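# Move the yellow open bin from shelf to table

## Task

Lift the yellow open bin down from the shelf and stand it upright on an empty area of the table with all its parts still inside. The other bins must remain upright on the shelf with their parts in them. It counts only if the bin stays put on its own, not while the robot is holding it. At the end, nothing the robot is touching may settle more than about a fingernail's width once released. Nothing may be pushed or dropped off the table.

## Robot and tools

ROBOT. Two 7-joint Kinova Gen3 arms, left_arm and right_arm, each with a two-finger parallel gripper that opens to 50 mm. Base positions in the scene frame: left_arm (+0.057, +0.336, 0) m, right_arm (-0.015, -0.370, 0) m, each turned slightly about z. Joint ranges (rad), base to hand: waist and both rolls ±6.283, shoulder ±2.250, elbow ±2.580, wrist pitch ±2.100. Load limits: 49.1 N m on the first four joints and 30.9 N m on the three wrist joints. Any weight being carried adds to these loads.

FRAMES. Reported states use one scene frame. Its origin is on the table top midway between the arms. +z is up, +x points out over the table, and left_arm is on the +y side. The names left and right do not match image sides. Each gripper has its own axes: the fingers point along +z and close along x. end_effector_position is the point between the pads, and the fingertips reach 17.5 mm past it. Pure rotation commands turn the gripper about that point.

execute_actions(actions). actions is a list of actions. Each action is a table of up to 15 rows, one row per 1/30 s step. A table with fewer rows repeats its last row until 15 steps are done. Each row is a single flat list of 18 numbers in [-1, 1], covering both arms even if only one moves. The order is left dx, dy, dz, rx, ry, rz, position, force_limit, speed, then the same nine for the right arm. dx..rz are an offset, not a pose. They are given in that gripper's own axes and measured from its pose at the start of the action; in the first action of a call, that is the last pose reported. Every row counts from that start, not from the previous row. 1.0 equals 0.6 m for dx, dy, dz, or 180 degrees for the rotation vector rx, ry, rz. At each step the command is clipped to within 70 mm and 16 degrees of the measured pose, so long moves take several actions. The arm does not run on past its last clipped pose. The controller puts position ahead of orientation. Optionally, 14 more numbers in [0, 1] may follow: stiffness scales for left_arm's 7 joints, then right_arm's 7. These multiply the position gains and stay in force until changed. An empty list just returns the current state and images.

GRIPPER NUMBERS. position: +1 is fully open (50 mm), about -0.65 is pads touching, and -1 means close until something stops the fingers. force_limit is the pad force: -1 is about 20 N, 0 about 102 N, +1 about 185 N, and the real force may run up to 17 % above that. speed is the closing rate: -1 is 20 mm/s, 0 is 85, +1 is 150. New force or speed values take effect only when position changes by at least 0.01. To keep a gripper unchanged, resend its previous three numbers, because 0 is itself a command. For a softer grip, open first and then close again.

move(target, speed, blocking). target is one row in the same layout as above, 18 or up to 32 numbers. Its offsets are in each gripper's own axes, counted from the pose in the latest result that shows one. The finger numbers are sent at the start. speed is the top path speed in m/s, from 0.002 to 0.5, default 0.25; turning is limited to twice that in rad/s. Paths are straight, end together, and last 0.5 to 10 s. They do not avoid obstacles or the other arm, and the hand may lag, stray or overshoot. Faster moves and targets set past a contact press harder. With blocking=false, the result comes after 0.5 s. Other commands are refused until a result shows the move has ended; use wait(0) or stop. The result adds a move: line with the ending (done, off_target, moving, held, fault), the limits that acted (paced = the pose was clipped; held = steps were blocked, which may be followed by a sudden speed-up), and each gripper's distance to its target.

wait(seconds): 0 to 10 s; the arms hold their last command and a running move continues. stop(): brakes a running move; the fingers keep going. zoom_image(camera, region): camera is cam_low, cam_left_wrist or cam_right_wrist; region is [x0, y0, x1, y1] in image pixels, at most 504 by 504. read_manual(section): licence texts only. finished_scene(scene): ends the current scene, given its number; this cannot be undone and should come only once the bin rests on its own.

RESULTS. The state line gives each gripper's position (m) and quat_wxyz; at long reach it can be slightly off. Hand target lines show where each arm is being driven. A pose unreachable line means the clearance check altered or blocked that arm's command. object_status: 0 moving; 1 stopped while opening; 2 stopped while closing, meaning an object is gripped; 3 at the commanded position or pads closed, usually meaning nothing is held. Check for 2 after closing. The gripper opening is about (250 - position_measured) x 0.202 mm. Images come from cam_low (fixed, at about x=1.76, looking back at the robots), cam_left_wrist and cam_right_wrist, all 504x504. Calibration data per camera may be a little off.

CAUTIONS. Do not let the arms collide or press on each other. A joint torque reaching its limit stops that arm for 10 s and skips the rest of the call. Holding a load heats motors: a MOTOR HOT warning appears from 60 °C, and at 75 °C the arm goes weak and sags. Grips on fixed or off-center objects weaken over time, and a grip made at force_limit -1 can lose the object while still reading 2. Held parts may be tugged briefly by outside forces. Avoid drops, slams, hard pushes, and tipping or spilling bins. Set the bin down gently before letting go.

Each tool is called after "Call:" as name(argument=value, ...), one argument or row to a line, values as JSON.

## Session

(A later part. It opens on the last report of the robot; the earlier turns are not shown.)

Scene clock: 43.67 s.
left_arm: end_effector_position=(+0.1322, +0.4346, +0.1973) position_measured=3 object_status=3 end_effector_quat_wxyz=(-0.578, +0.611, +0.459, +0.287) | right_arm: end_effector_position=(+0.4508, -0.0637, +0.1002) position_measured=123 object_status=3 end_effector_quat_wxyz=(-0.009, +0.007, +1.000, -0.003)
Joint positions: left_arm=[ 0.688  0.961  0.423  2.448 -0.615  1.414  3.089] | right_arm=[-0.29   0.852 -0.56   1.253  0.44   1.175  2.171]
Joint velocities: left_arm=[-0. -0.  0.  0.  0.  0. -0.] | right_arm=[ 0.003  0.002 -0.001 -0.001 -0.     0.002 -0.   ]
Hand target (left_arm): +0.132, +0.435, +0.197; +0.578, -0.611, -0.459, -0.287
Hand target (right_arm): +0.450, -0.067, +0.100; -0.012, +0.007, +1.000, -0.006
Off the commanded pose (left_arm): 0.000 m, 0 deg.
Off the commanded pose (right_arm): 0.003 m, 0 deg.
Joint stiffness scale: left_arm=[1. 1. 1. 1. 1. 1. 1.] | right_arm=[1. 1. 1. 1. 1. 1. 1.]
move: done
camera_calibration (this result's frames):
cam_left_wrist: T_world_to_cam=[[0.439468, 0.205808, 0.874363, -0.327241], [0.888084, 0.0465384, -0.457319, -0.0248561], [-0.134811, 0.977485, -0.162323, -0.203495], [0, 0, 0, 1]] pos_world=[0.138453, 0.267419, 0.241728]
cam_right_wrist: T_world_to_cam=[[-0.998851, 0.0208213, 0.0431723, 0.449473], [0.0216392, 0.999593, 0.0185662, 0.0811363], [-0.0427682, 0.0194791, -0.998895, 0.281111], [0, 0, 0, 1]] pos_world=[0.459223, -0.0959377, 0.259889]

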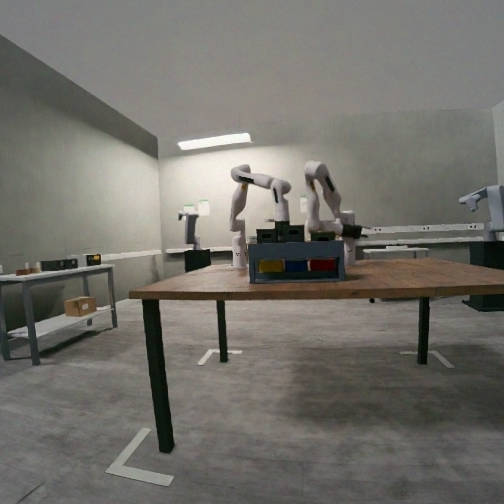

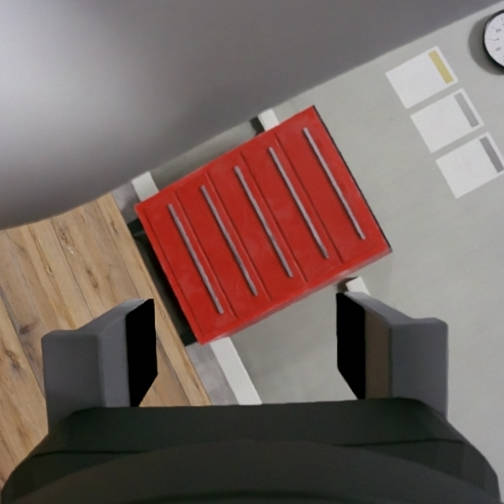

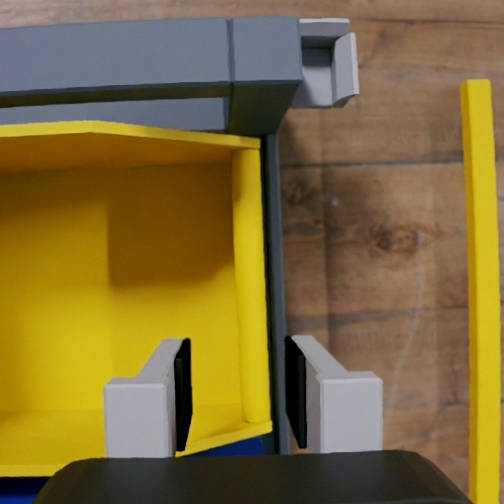

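Call:
move(
  target=[0,0,0,0,0,0,1,0,0, 0.004,0,0.108,0,0,0,0.2,0,0],
  speed=0.06,
)

Scene clock: 45.80 s.
left_arm: end_effector_position=(+0.1322, +0.4346, +0.1973) position_measured=3 object_status=3 end_effector_quat_wxyz=(-0.578, +0.611, +0.459, +0.287) | right_arm: end_effector_position=(+0.4449, -0.0636, +0.0380) position_measured=123 object_status=3 end_effector_quat_wxyz=(-0.013, +0.007, +1.000, -0.002)
Joint positions: left_arm=[ 0.688  0.961  0.423  2.448 -0.615  1.414  3.089] | right_arm=[-0.305  0.923 -0.518  1.324  0.46   1.036  2.146]
Joint velocities: left_arm=[-0.     0.    -0.    -0.001 -0.001  0.001 -0.   ] | right_arm=[-0.003  0.002  0.005  0.    -0.    -0.002 -0.   ]
Hand target (left_arm): +0.132, +0.435, +0.197; +0.578, -0.611, -0.459, -0.287
Hand target (right_arm): +0.447, -0.064, +0.036; -0.009, +0.007, +1.000, -0.003
Off the commanded pose (left_arm): 0.000 m, 0 deg.
Off the commanded pose (right_arm): 0.003 m, 0 deg.
Joint stiffness scale: left_arm=[1. 1. 1. 1. 1. 1. 1.] | right_arm=[1. 1. 1. 1. 1. 1. 1.]
move: done
camera_calibration (this result's frames):
cam_left_wrist: T_world_to_cam=[[0.439469, 0.205808, 0.874363, -0.327241], [0.888084, 0.0465387, -0.457319, -0.0248561], [-0.134812, 0.977485, -0.162323, -0.203495], [0, 0, 0, 1]] pos_world=[0.138453, 0.267419, 0.241728]
cam_right_wrist: T_world_to_cam=[[-0.998497, 0.0203368, 0.0508846, 0.445829], [0.0214117, 0.999557, 0.0206701, 0.0824146], [-0.0504417, 0.0217285, -0.998491, 0.222231], [0, 0, 0, 1]] pos_world=[0.454604, -0.0962736, 0.197506]

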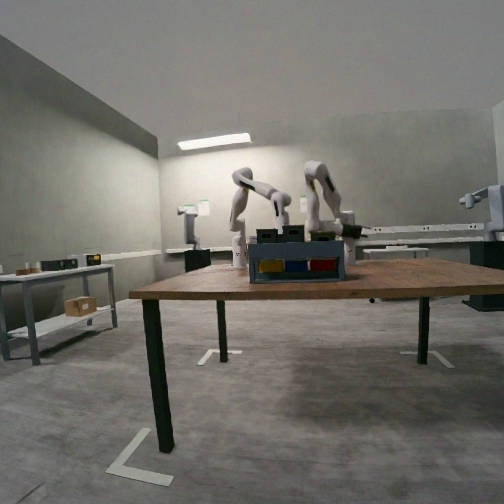

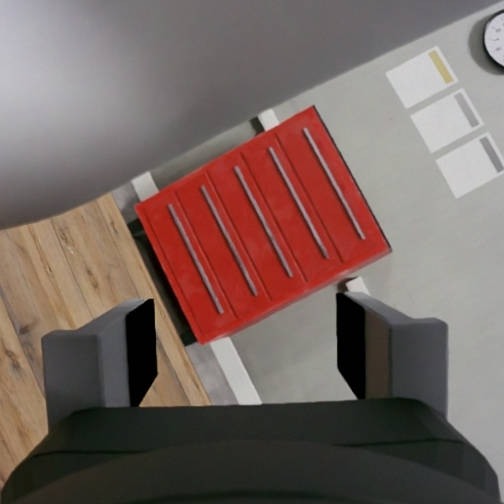

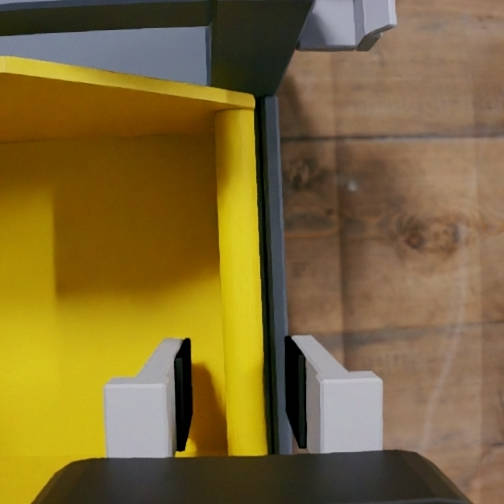

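Call:
move(
  target=[0,0,0,0,0,0,1,0,0, 0,0,0.025,0,0,0,0.2,0,0],
  speed=0.04,
)

Scene clock: 47.00 s.
left_arm: end_effector_position=(+0.1322, +0.4346, +0.1973) position_measured=3 object_status=3 end_effector_quat_wxyz=(-0.578, +0.611, +0.459, +0.287) | right_arm: end_effector_position=(+0.4423, -0.0617, +0.0278) position_measured=123 object_status=3 end_effector_quat_wxyz=(-0.015, +0.006, +1.000, -0.000)
Joint positions: left_arm=[ 0.688  0.961  0.423  2.448 -0.615  1.414  3.089] | right_arm=[-0.308  0.937 -0.514  1.332  0.46   1.015  2.146]
Joint velocities: left_arm=[ 0.     0.001  0.     0.     0.001  0.    -0.   ] | right_arm=[-0.006  0.001  0.005  0.001 -0.    -0.     0.   ]
Hand target (left_arm): +0.132, +0.435, +0.197; +0.578, -0.611, -0.459, -0.287
Hand target (right_arm): +0.444, -0.064, +0.023; -0.013, +0.007, +1.000, -0.002
Off the commanded pose (left_arm): 0.000 m, 0 deg.
Off the commanded pose (right_arm): 0.006 m, 0 deg.
Joint stiffness scale: left_arm=[1. 1. 1. 1. 1. 1. 1.] | right_arm=[1. 1. 1. 1. 1. 1. 1.]
move: off_target (right_arm)
camera_calibration (this result's frames):
cam_left_wrist: T_world_to_cam=[[0.439469, 0.205808, 0.874363, -0.327241], [0.888084, 0.0465385, -0.457319, -0.0248559], [-0.134812, 0.977485, -0.162323, -0.203495], [0, 0, 0, 1]] pos_world=[0.138453, 0.267419, 0.241729]
cam_right_wrist: T_world_to_cam=[[-0.998248, 0.0174631, 0.0565284, 0.443239], [0.0188868, 0.999515, 0.0247507, 0.081767], [-0.0560688, 0.025775, -0.998094, 0.214643], [0, 0, 0, 1]] pos_world=[0.452953, -0.0950001, 0.187155]

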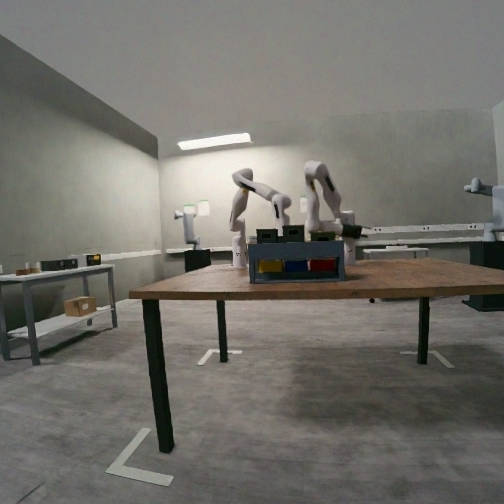

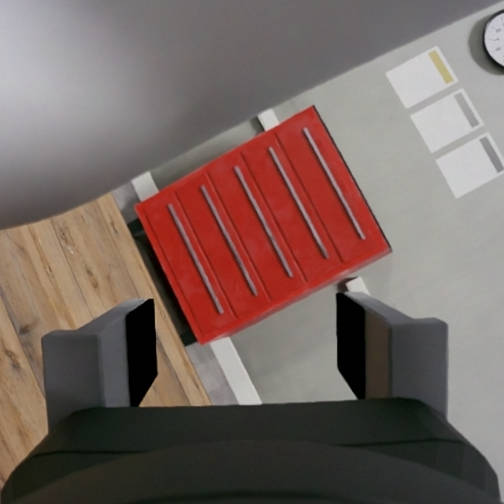

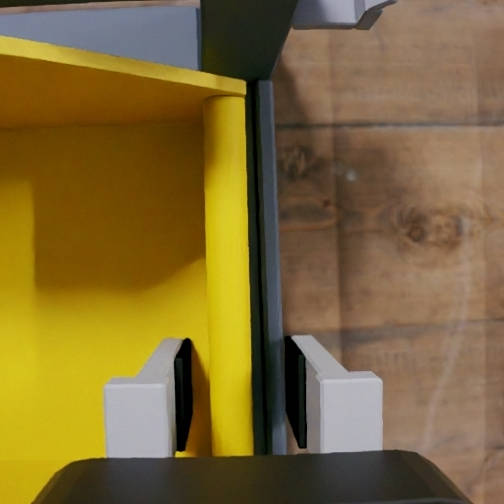

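Call:
execute_actions(
  actions=[
    [[0,0,0,0,0,0,1,0,0, 0,0,-0.004,0,0,0,-1,0,0]],
  ],
)

Scene clock: 47.87 s.
left_arm: end_effector_position=(+0.1322, +0.4346, +0.1973) position_measured=3 object_status=3 end_effector_quat_wxyz=(-0.578, +0.611, +0.459, +0.287) | right_arm: end_effector_position=(+0.4431, -0.0613, +0.0293) position_measured=208 object_status=2 end_effector_quat_wxyz=(-0.014, +0.006, +1.000, +0.001)
Joint positions: left_arm=[ 0.688  0.961  0.423  2.448 -0.615  1.414  3.089] | right_arm=[-0.308  0.935 -0.514  1.331  0.46   1.015  2.146]
Joint velocities: left_arm=[-0.    -0.     0.     0.    -0.001 -0.    -0.   ] | right_arm=[ 0.002  0.001 -0.001 -0.    -0.    -0.     0.001]
Hand target (left_arm): +0.132, +0.435, +0.197; +0.578, -0.611, -0.459, -0.287
Hand target (right_arm): +0.442, -0.062, +0.030; -0.015, +0.006, +1.000, -0.000
Off the commanded pose (left_arm): 0.000 m, 0 deg.
Off the commanded pose (right_arm): 0.001 m, 0 deg.
Joint stiffness scale: left_arm=[1. 1. 1. 1. 1. 1. 1.] | right_arm=[1. 1. 1. 1. 1. 1. 1.]
camera_calibration (this result's frames):
cam_left_wrist: T_world_to_cam=[[0.439469, 0.205808, 0.874363, -0.327241], [0.888084, 0.0465384, -0.45732, -0.0248559], [-0.134812, 0.977485, -0.162323, -0.203495], [0, 0, 0, 1]] pos_world=[0.138453, 0.267419, 0.241729]
cam_right_wrist: T_world_to_cam=[[-0.998404, 0.0174025, 0.0537298, 0.444097], [0.0188168, 0.999487, 0.0259295, 0.0812537], [-0.053251, 0.0268991, -0.998219, 0.214941], [0, 0, 0, 1]] pos_world=[0.453305, -0.0947221, 0.18859]

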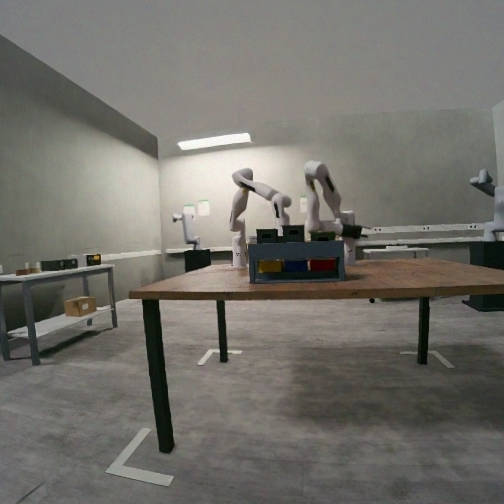

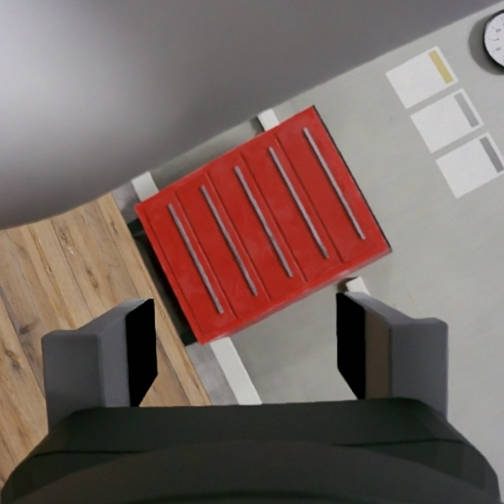

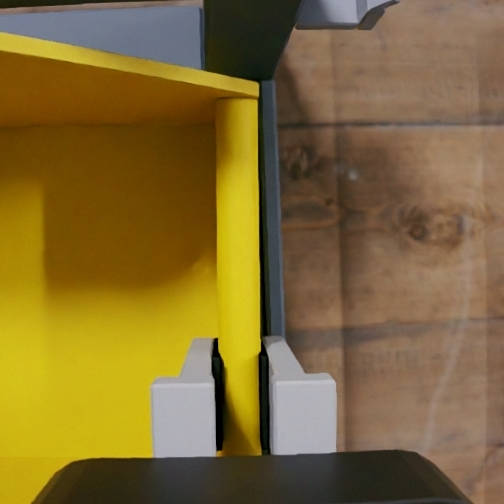

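Call:
move(
  target=[0,0,0,0,0,0,1,0,0, 0.1,0,-0.013,0,0,0,-1,0,0],
  speed=0.06,
)

Scene clock: 50.30 s.
left_arm: end_effector_position=(+0.1322, +0.4346, +0.1973) position_measured=3 object_status=3 end_effector_quat_wxyz=(-0.578, +0.611, +0.459, +0.287) | right_arm: end_effector_position=(+0.3846, -0.0658, +0.0371) position_measured=208 object_status=2 end_effector_quat_wxyz=(-0.016, +0.005, +1.000, -0.005)
Joint positions: left_arm=[ 0.688  0.961  0.423  2.448 -0.615  1.414  3.089] | right_arm=[-0.337  0.843 -0.524  1.52   0.462  0.936  2.041]
Joint velocities: left_arm=[-0.    -0.001 -0.    -0.    -0.001  0.001 -0.   ] | right_arm=[-0.004 -0.007 -0.     0.002 -0.    -0.001  0.   ]
Hand target (left_arm): +0.132, +0.435, +0.197; +0.578, -0.611, -0.459, -0.287
Hand target (right_arm): +0.383, -0.060, +0.039; -0.014, +0.006, +1.000, +0.001
Off the commanded pose (left_arm): 0.000 m, 0 deg.
Off the commanded pose (right_arm): 0.006 m, 1 deg.
Joint stiffness scale: left_arm=[1. 1. 1. 1. 1. 1. 1.] | right_arm=[1. 1. 1. 1. 1. 1. 1.]
move: off_target (right_arm)
camera_calibration (this result's frames):
cam_left_wrist: T_world_to_cam=[[0.439469, 0.205808, 0.874363, -0.327241], [0.888084, 0.0465383, -0.45732, -0.0248558], [-0.134811, 0.977485, -0.162323, -0.203495], [0, 0, 0, 1]] pos_world=[0.138453, 0.267419, 0.241729]
cam_right_wrist: T_world_to_cam=[[-0.998242, 0.015995, 0.0570626, 0.385137], [0.0168286, 0.999758, 0.0141565, 0.0878857], [-0.0568224, 0.0150919, -0.99827, 0.220308], [0, 0, 0, 1]] pos_world=[0.395499, -0.0973496, 0.196706]

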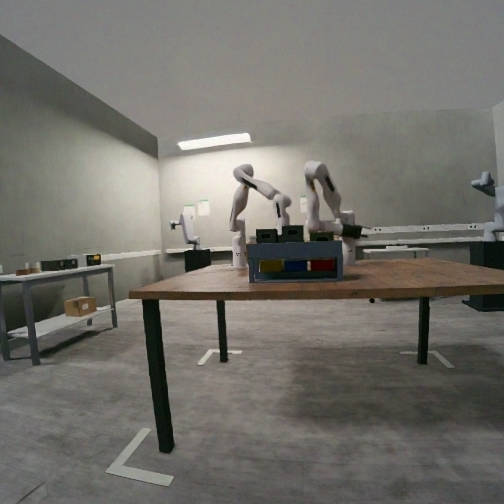

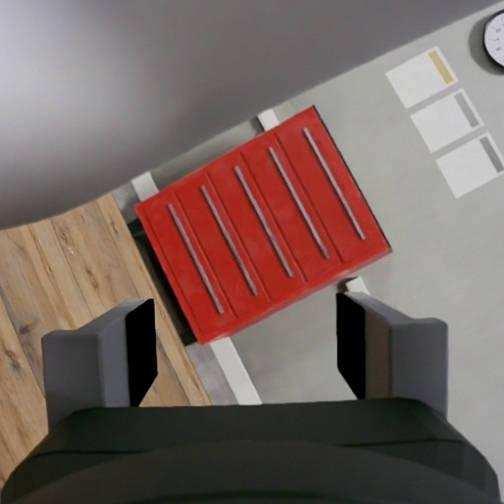

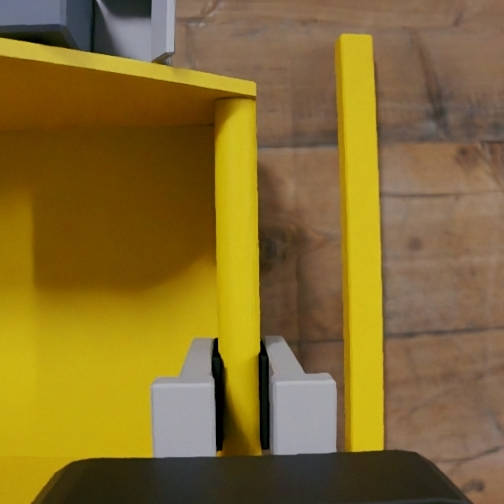

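Call:
move(
  target=[0,0,0,0,0,0,1,0,0, 0.02,0,-0.02,0,0,0,-1,0,0],
  speed=0.05,
)

Call:
move(
  target=[0,0,0,0,0,0,1,0,0, 0.12,0,0,0,0,0,-1,0,0],
  speed=0.06,
)

Scene clock: 52.00 s.
left_arm: end_effector_position=(+0.1322, +0.4346, +0.1973) position_measured=3 object_status=3 end_effector_quat_wxyz=(-0.578, +0.611, +0.459, +0.287) | right_arm: end_effector_position=(+0.3781, -0.0670, +0.0472) position_measured=208 object_status=2 end_effector_quat_wxyz=(-0.012, +0.003, +1.000, -0.005)
Joint positions: left_arm=[ 0.688  0.961  0.423  2.448 -0.615  1.414  3.089] | right_arm=[-0.339  0.813 -0.529  1.545  0.459  0.936  2.033]
Joint velocities: left_arm=[ 0.    -0.    -0.    -0.001  0.001  0.    -0.   ] | right_arm=[-0.001 -0.006  0.     0.001 -0.001 -0.001  0.   ]
Hand target (left_arm): +0.132, +0.435, +0.197; +0.578, -0.611, -0.459, -0.287
Hand target (right_arm): +0.373, -0.065, +0.049; -0.016, +0.005, +1.000, -0.005
Off the commanded pose (left_arm): 0.000 m, 0 deg.
Off the commanded pose (right_arm): 0.006 m, 1 deg.
Joint stiffness scale: left_arm=[1. 1. 1. 1. 1. 1. 1.] | right_arm=[1. 1. 1. 1. 1. 1. 1.]
move: off_target (right_arm)
camera_calibration (this result's frames):
cam_left_wrist: T_world_to_cam=[[0.439469, 0.205808, 0.874363, -0.327241], [0.888084, 0.0465386, -0.45732, -0.0248559], [-0.134812, 0.977485, -0.162323, -0.203495], [0, 0, 0, 1]] pos_world=[0.138453, 0.267419, 0.241729]
cam_right_wrist: T_world_to_cam=[[-0.998718, 0.0112377, 0.0493585, 0.378318], [0.0119644, 0.999824, 0.014451, 0.0908653], [-0.0491874, 0.015023, -0.998677, 0.227177], [0, 0, 0, 1]] pos_world=[0.38792, -0.0985136, 0.20689]

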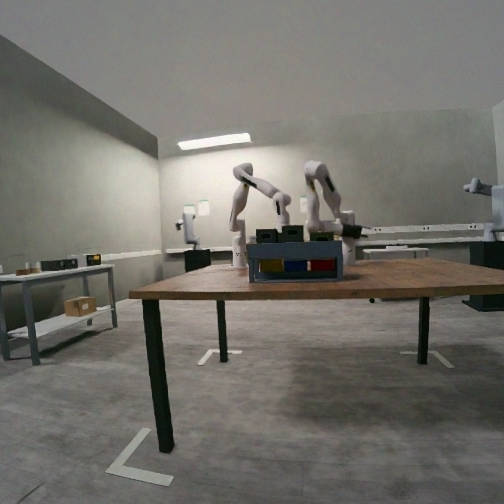

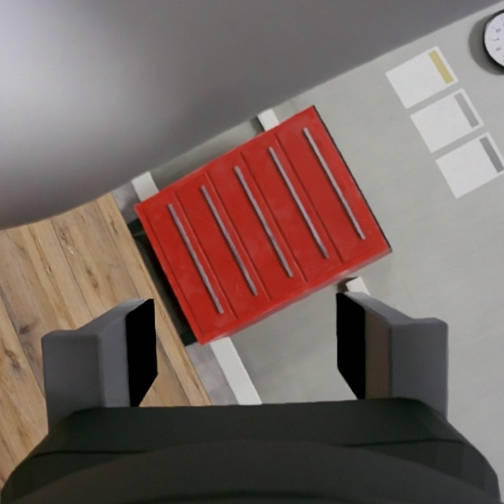

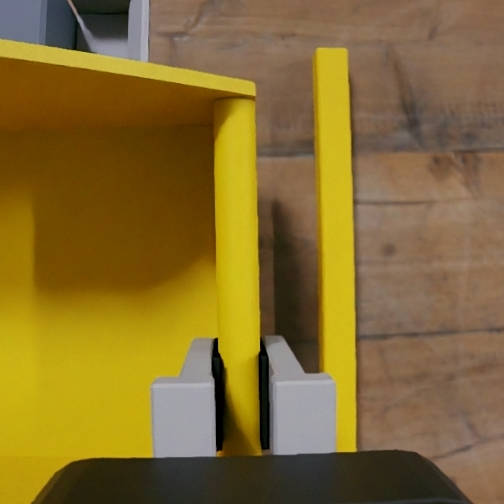

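Scene clock: 53.53 s.
left_arm: end_effector_position=(+0.1322, +0.4346, +0.1973) position_measured=3 object_status=3 end_effector_quat_wxyz=(-0.578, +0.611, +0.459, +0.287) | right_arm: end_effector_position=(+0.3083, -0.0681, +0.0481) position_measured=208 object_status=2 end_effector_quat_wxyz=(-0.012, -0.000, +1.000, -0.008)
Joint positions: left_arm=[ 0.688  0.961  0.423  2.448 -0.615  1.414  3.089] | right_arm=[-0.408  0.727 -0.533  1.737  0.459  0.834  1.901]
Joint velocities: left_arm=[-0.     0.001 -0.    -0.001  0.001 -0.    -0.   ] | right_arm=[-0.005 -0.005 -0.     0.004  0.    -0.001 -0.001]
Hand target (left_arm): +0.132, +0.435, +0.197; +0.578, -0.611, -0.459, -0.287
Hand target (right_arm): +0.306, -0.066, +0.049; -0.012, +0.002, +1.000, -0.005
Off the commanded pose (left_arm): 0.000 m, 0 deg.
Off the commanded pose (right_arm): 0.003 m, 0 deg.
Joint stiffness scale: left_arm=[1. 1. 1. 1. 1. 1. 1.] | right_arm=[1. 1. 1. 1. 1. 1. 1.]
move: done
camera_calibration (this result's frames):
cam_left_wrist: T_world_to_cam=[[0.439469, 0.205808, 0.874363, -0.327241], [0.888084, 0.0465385, -0.45732, -0.024856], [-0.134812, 0.977485, -0.162323, -0.203495], [0, 0, 0, 1]] pos_world=[0.138453, 0.267419, 0.241728]
cam_right_wrist: T_world_to_cam=[[-0.998761, 0.0054194, 0.0494681, 0.308107], [0.0058943, 0.999938, 0.00945924, 0.0949038], [-0.0494138, 0.0097391, -0.998731, 0.224434], [0, 0, 0, 1]] pos_world=[0.318256, -0.0987534, 0.20801]

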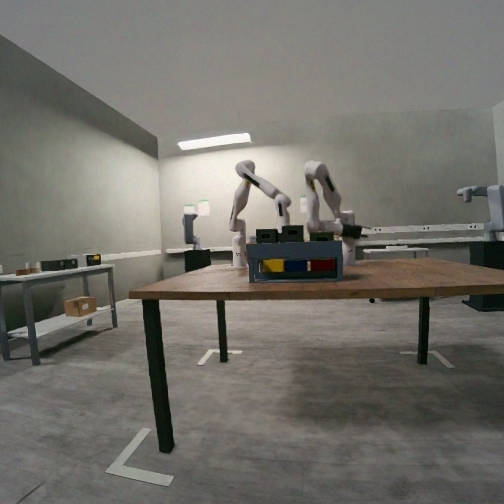

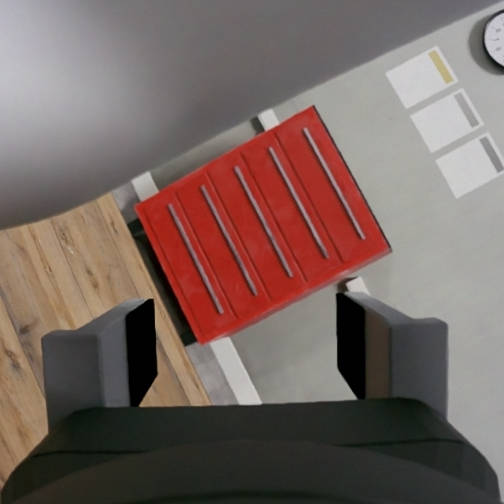

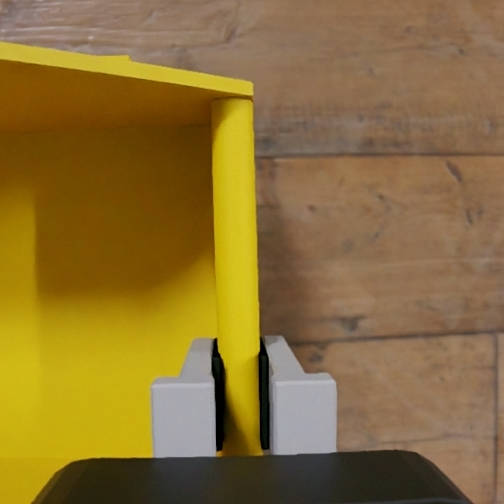

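Call:
move(
  target=[0,0,0,0,0,0,1,0,0, 0,-0.35,-0.03,0,0,0,-1,0,0],
  speed=0.1,
)

Scene clock: 56.73 s.
left_arm: end_effector_position=(+0.1322, +0.4346, +0.1973) position_measured=3 object_status=3 end_effector_quat_wxyz=(-0.578, +0.611, +0.459, +0.287) | right_arm: end_effector_position=(+0.3095, -0.2686, +0.0695) position_measured=208 object_status=2 end_effector_quat_wxyz=(-0.009, -0.016, +1.000, -0.005)
Joint positions: left_arm=[ 0.688  0.961  0.423  2.448 -0.615  1.414  3.089] | right_arm=[ 0.053  0.499 -0.547  2.104  0.414  0.664  2.309]
Joint velocities: left_arm=[ 0.     0.     0.     0.    -0.001  0.     0.   ] | right_arm=[ 0.008 -0.     0.     0.     0.    -0.001  0.001]
Hand target (left_arm): +0.132, +0.435, +0.197; +0.578, -0.611, -0.459, -0.287
Hand target (right_arm): +0.307, -0.278, +0.070; -0.012, -0.001, +1.000, -0.008
Off the commanded pose (left_arm): 0.000 m, 0 deg.
Off the commanded pose (right_arm): 0.009 m, 2 deg.
Joint stiffness scale: left_arm=[1. 1. 1. 1. 1. 1. 1.] | right_arm=[1. 1. 1. 1. 1. 1. 1.]
move: off_target (right_arm)
camera_calibration (this result's frames):
cam_left_wrist: T_world_to_cam=[[0.439469, 0.205808, 0.874363, -0.327241], [0.888084, 0.0465385, -0.457319, -0.024856], [-0.134812, 0.977485, -0.162323, -0.203495], [0, 0, 0, 1]] pos_world=[0.138453, 0.267419, 0.241729]
cam_right_wrist: T_world_to_cam=[[-0.99874, -0.0262215, 0.0427968, 0.301364], [-0.025549, 0.999543, 0.016184, 0.304394], [-0.0432016, 0.0150702, -0.998953, 0.247338], [0, 0, 0, 1]] pos_world=[0.319447, -0.30008, 0.229255]

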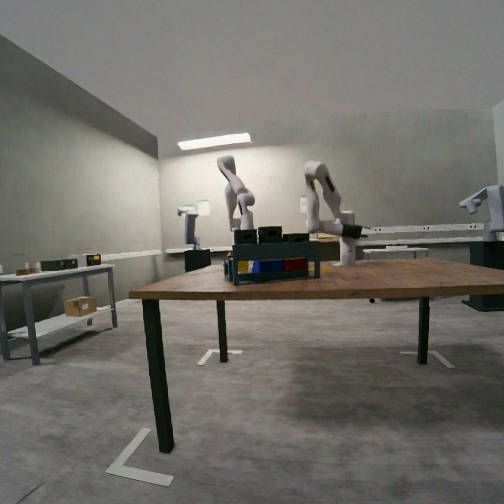

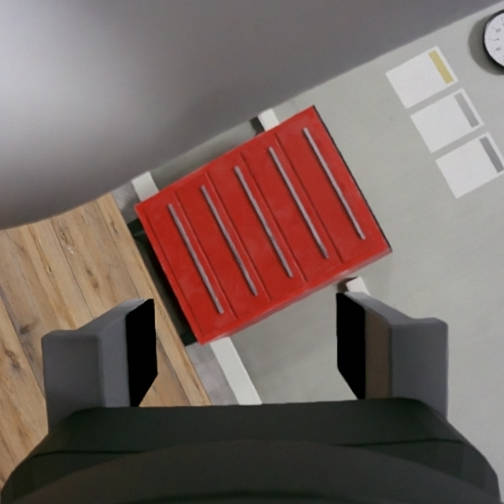

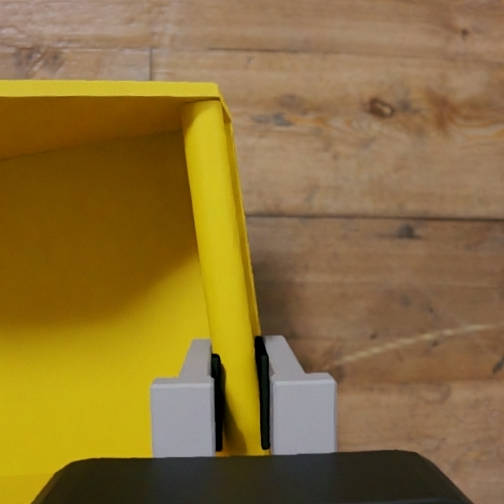

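Call:
zoom_image(
  camera="cam_low",
  region=[150, 150, 450, 320],
)

Region (150, 150, 450, 320) of cam_low's 504x504 image, scaled by 1.680, with more detail than that image has; it fills the top 286 rows of this view, and the rest is white.

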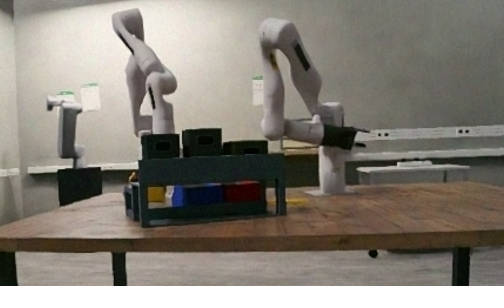

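Call:
move(
  target=[0,0,0,0,0,0,1,0,0, 0.17,0,0,0,0,0,-1,0,0],
  speed=0.06,
)

Scene clock: 59.60 s.
left_arm: end_effector_position=(+0.1322, +0.4346, +0.1973) position_measured=3 object_status=3 end_effector_quat_wxyz=(-0.578, +0.611, +0.459, +0.287) | right_arm: end_effector_position=(+0.2083, -0.2756, +0.0709) position_measured=208 object_status=2 end_effector_quat_wxyz=(-0.011, -0.019, +1.000, -0.009)
Joint positions: left_arm=[ 0.688  0.961  0.423  2.448 -0.615  1.414  3.089] | right_arm=[-0.015  0.356 -0.609  2.38   0.408  0.531  2.135]
Joint velocities: left_arm=[ 0.    -0.    -0.     0.    -0.001 -0.     0.   ] | right_arm=[-0.004 -0.008 -0.004  0.002  0.    -0.001 -0.004]
Hand target (left_arm): +0.132, +0.435, +0.197; +0.578, -0.611, -0.459, -0.287
Hand target (right_arm): +0.207, -0.271, +0.071; -0.009, -0.016, +1.000, -0.004
Off the commanded pose (left_arm): 0.000 m, 0 deg.
Off the commanded pose (right_arm): 0.004 m, 1 deg.
Joint stiffness scale: left_arm=[1. 1. 1. 1. 1. 1. 1.] | right_arm=[1. 1. 1. 1. 1. 1. 1.]
move: off_target (right_arm)
camera_calibration (this result's frames):
cam_left_wrist: T_world_to_cam=[[0.439469, 0.205808, 0.874363, -0.327241], [0.888084, 0.0465382, -0.457319, -0.0248559], [-0.134811, 0.977485, -0.162323, -0.203495], [0, 0, 0, 1]] pos_world=[0.138453, 0.267419, 0.241729]
cam_right_wrist: T_world_to_cam=[[-0.998401, -0.0309254, 0.0473139, 0.198293], [-0.0306408, 0.999508, 0.00672942, 0.310476], [-0.0474988, 0.00526892, -0.998857, 0.242642], [0, 0, 0, 1]] pos_world=[0.219014, -0.305469, 0.230894]

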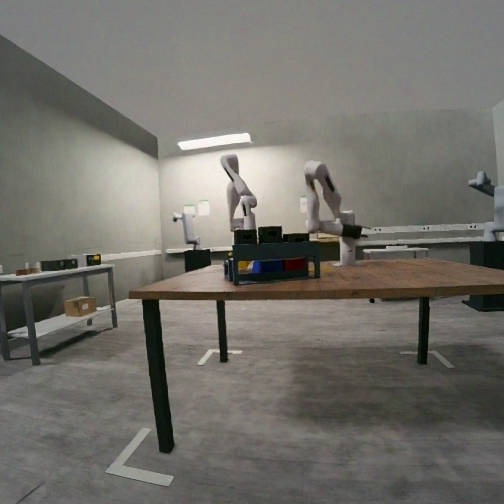

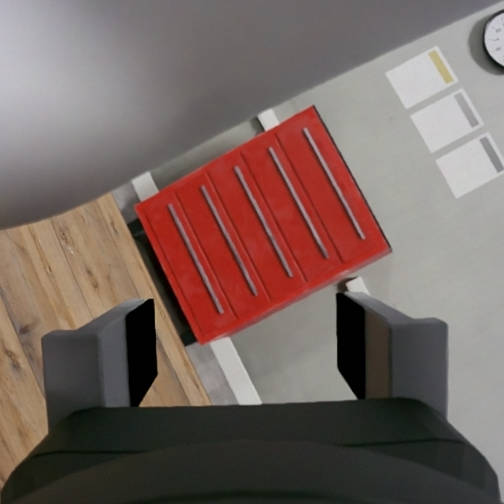

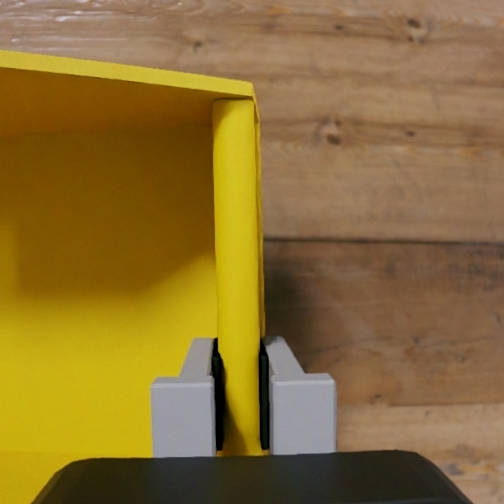

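Call:
move(
  target=[0,0,0,0,0,0,1,0,0, 0,0,0.078,0,0,0,-1,0,0],
  speed=0.04,
)

Scene clock: 61.60 s.
left_arm: end_effector_position=(+0.1322, +0.4346, +0.1973) position_measured=3 object_status=3 end_effector_quat_wxyz=(-0.578, +0.611, +0.459, +0.287) | right_arm: end_effector_position=(+0.2076, -0.2770, +0.0257) position_measured=208 object_status=2 end_effector_quat_wxyz=(-0.011, -0.016, +1.000, -0.010)
Joint positions: left_arm=[ 0.688  0.961  0.423  2.448 -0.615  1.414  3.089] | right_arm=[-0.174  0.487 -0.428  2.436  0.616  0.348  1.935]
Joint velocities: left_arm=[ 0.     0.     0.     0.     0.001 -0.     0.   ] | right_arm=[-0.022  0.004  0.013  0.002 -0.    -0.005 -0.001]
Hand target (left_arm): +0.132, +0.435, +0.197; +0.578, -0.611, -0.459, -0.287
Hand target (right_arm): +0.207, -0.276, +0.024; -0.012, -0.019, +1.000, -0.009
Off the commanded pose (left_arm): 0.000 m, 0 deg.
Off the commanded pose (right_arm): 0.002 m, 0 deg.
Joint stiffness scale: left_arm=[1. 1. 1. 1. 1. 1. 1.] | right_arm=[1. 1. 1. 1. 1. 1. 1.]
move: done
camera_calibration (this result's frames):
cam_left_wrist: T_world_to_cam=[[0.439469, 0.205808, 0.874363, -0.327241], [0.888084, 0.0465382, -0.45732, -0.0248559], [-0.134811, 0.977485, -0.162323, -0.203495], [0, 0, 0, 1]] pos_world=[0.138453, 0.267419, 0.241729]
cam_right_wrist: T_world_to_cam=[[-0.998492, -0.0259001, 0.0483989, 0.201081], [-0.0256667, 0.999656, 0.00543731, 0.311198], [-0.0485231, 0.00418687, -0.998813, 0.197349], [0, 0, 0, 1]] pos_world=[0.218342, -0.306709, 0.18569]

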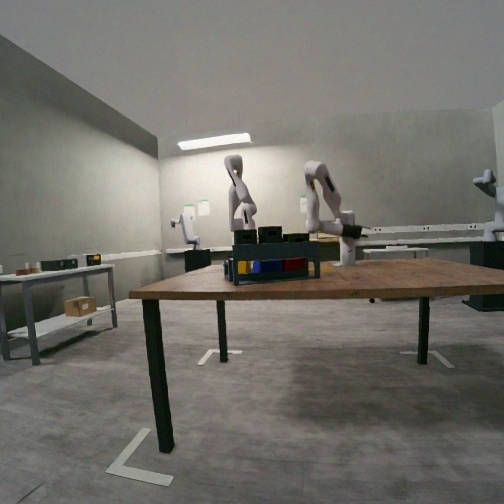

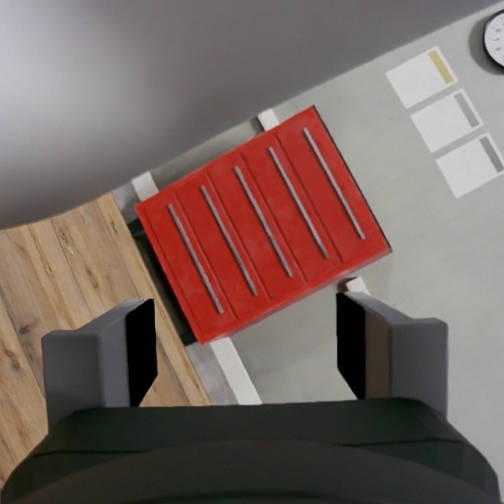

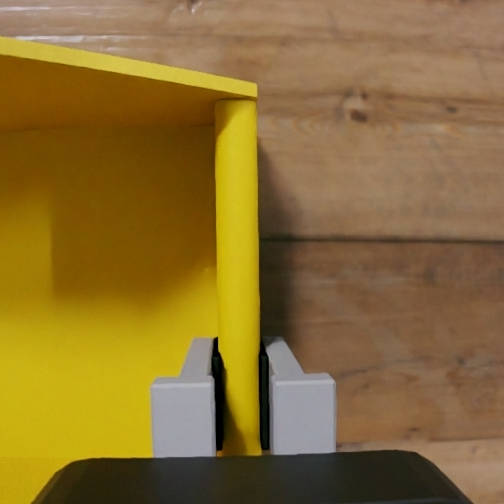

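Release and lift to inspect.

Call:
execute_actions(
  actions=[
    [[0,0,0,0,0,0,1,0,0, 0,0,0,0,0,0,0.3,0,0]],
  ],
)

Call:
move(
  target=[0,0,0,0,0,0,1,0,0, -0.25,0.2,-0.6,0,0,0,0.3,0,0],
)

Scene clock: 62.57 s.
left_arm: end_effector_position=(+0.1322, +0.4346, +0.1973) position_measured=3 object_status=3 end_effector_quat_wxyz=(-0.578, +0.611, +0.459, +0.287) | right_arm: end_effector_position=(+0.2073, -0.2768, +0.0256) position_measured=107 object_status=3 end_effector_quat_wxyz=(-0.012, -0.017, +1.000, -0.010)
Joint positions: left_arm=[ 0.688  0.961  0.423  2.448 -0.615  1.414  3.089] | right_arm=[-0.176  0.487 -0.428  2.436  0.616  0.348  1.935]
Joint velocities: left_arm=[ 0.    -0.     0.    -0.    -0.002 -0.    -0.   ] | right_arm=[ 0.     0.001  0.001 -0.    -0.001 -0.     0.   ]
Hand target (left_arm): +0.132, +0.435, +0.197; +0.578, -0.611, -0.459, -0.287
Hand target (right_arm): +0.208, -0.277, +0.026; -0.011, -0.016, +1.000, -0.010
Off the commanded pose (left_arm): 0.000 m, 0 deg.
Off the commanded pose (right_arm): 0.000 m, 0 deg.
Joint stiffness scale: left_arm=[1. 1. 1. 1. 1. 1. 1.] | right_arm=[1. 1. 1. 1. 1. 1. 1.]
camera_calibration (this result's frames):
cam_left_wrist: T_world_to_cam=[[0.439469, 0.205808, 0.874363, -0.327241], [0.888084, 0.0465384, -0.457319, -0.0248559], [-0.134811, 0.977485, -0.162323, -0.203495], [0, 0, 0, 1]] pos_world=[0.138453, 0.267419, 0.241729]
cam_right_wrist: T_world_to_cam=[[-0.998427, -0.027571, 0.0488108, 0.200294], [-0.0273606, 0.999613, 0.00497325, 0.311331], [-0.0489291, 0.00362993, -0.998796, 0.197133], [0, 0, 0, 1]] pos_world=[0.218142, -0.306404, 0.185571]

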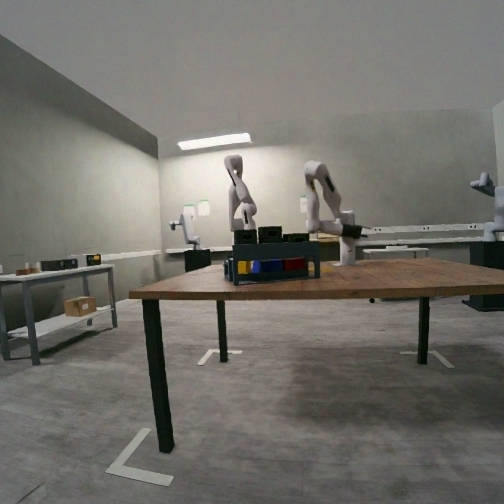

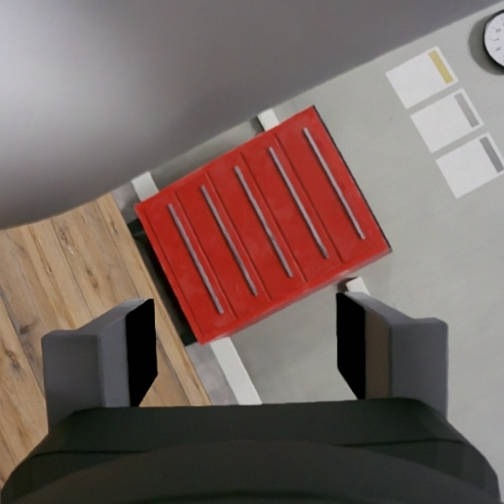

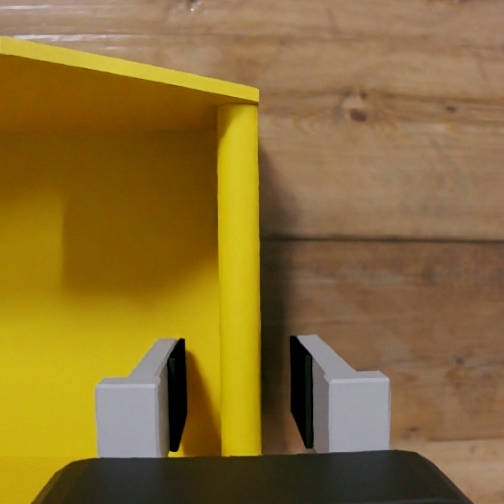

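Scene clock: 64.83 s.
left_arm: end_effector_position=(+0.1322, +0.4346, +0.1973) position_measured=3 object_status=3 end_effector_quat_wxyz=(-0.578, +0.611, +0.459, +0.287) | right_arm: end_effector_position=(+0.3624, -0.1415, +0.3791) position_measured=107 object_status=3 end_effector_quat_wxyz=(-0.010, -0.019, +1.000, -0.005)
Joint positions: left_arm=[ 0.688  0.961  0.423  2.448 -0.615  1.414  3.089] | right_arm=[-0.176  0.413 -0.655  1.095  0.242  1.729  2.336]
Joint velocities: left_arm=[-0.    -0.     0.001  0.    -0.001 -0.     0.   ] | right_arm=[-0.005  0.003  0.005 -0.001 -0.    -0.     0.   ]
Hand target (left_arm): +0.132, +0.435, +0.197; +0.578, -0.611, -0.459, -0.287
Hand target (right_arm): +0.364, -0.145, +0.379; -0.010, -0.015, +1.000, -0.012
Off the commanded pose (left_arm): 0.000 m, 0 deg.
Off the commanded pose (right_arm): 0.003 m, 1 deg.
Joint stiffness scale: left_arm=[1. 1. 1. 1. 1. 1. 1.] | right_arm=[1. 1. 1. 1. 1. 1. 1.]
move: done
camera_calibration (this result's frames):
cam_left_wrist: T_world_to_cam=[[0.439469, 0.205808, 0.874363, -0.327241], [0.888084, 0.0465383, -0.45732, -0.0248559], [-0.134811, 0.977485, -0.162323, -0.203495], [0, 0, 0, 1]] pos_world=[0.138453, 0.267419, 0.241729]
cam_right_wrist: T_world_to_cam=[[-0.998429, -0.032466, 0.0456575, 0.342157], [-0.0318231, 0.999385, 0.014737, 0.176439], [-0.0461078, 0.0132609, -0.998848, 0.557747], [0, 0, 0, 1]] pos_world=[0.372951, -0.172619, 0.538882]

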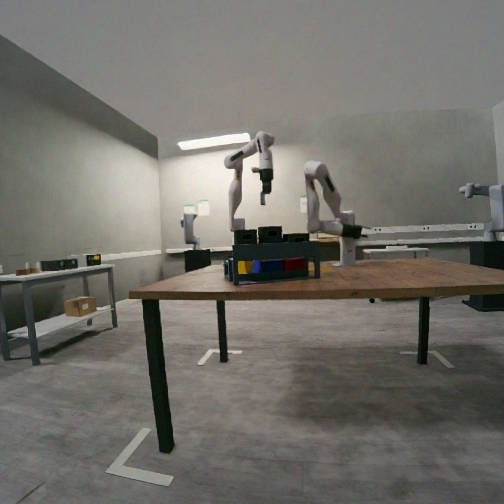

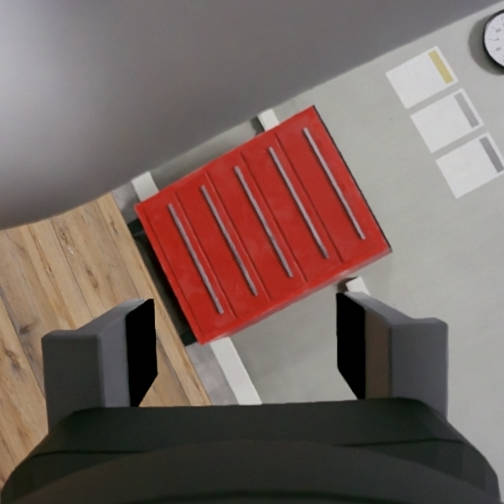

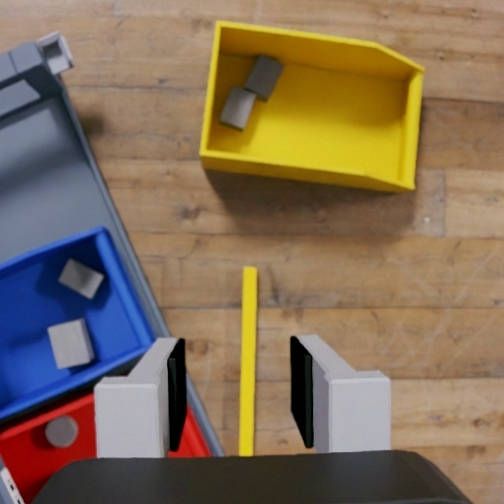

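Call:
finished_scene(
  scene=1,
)

The scene is finished: the task was done.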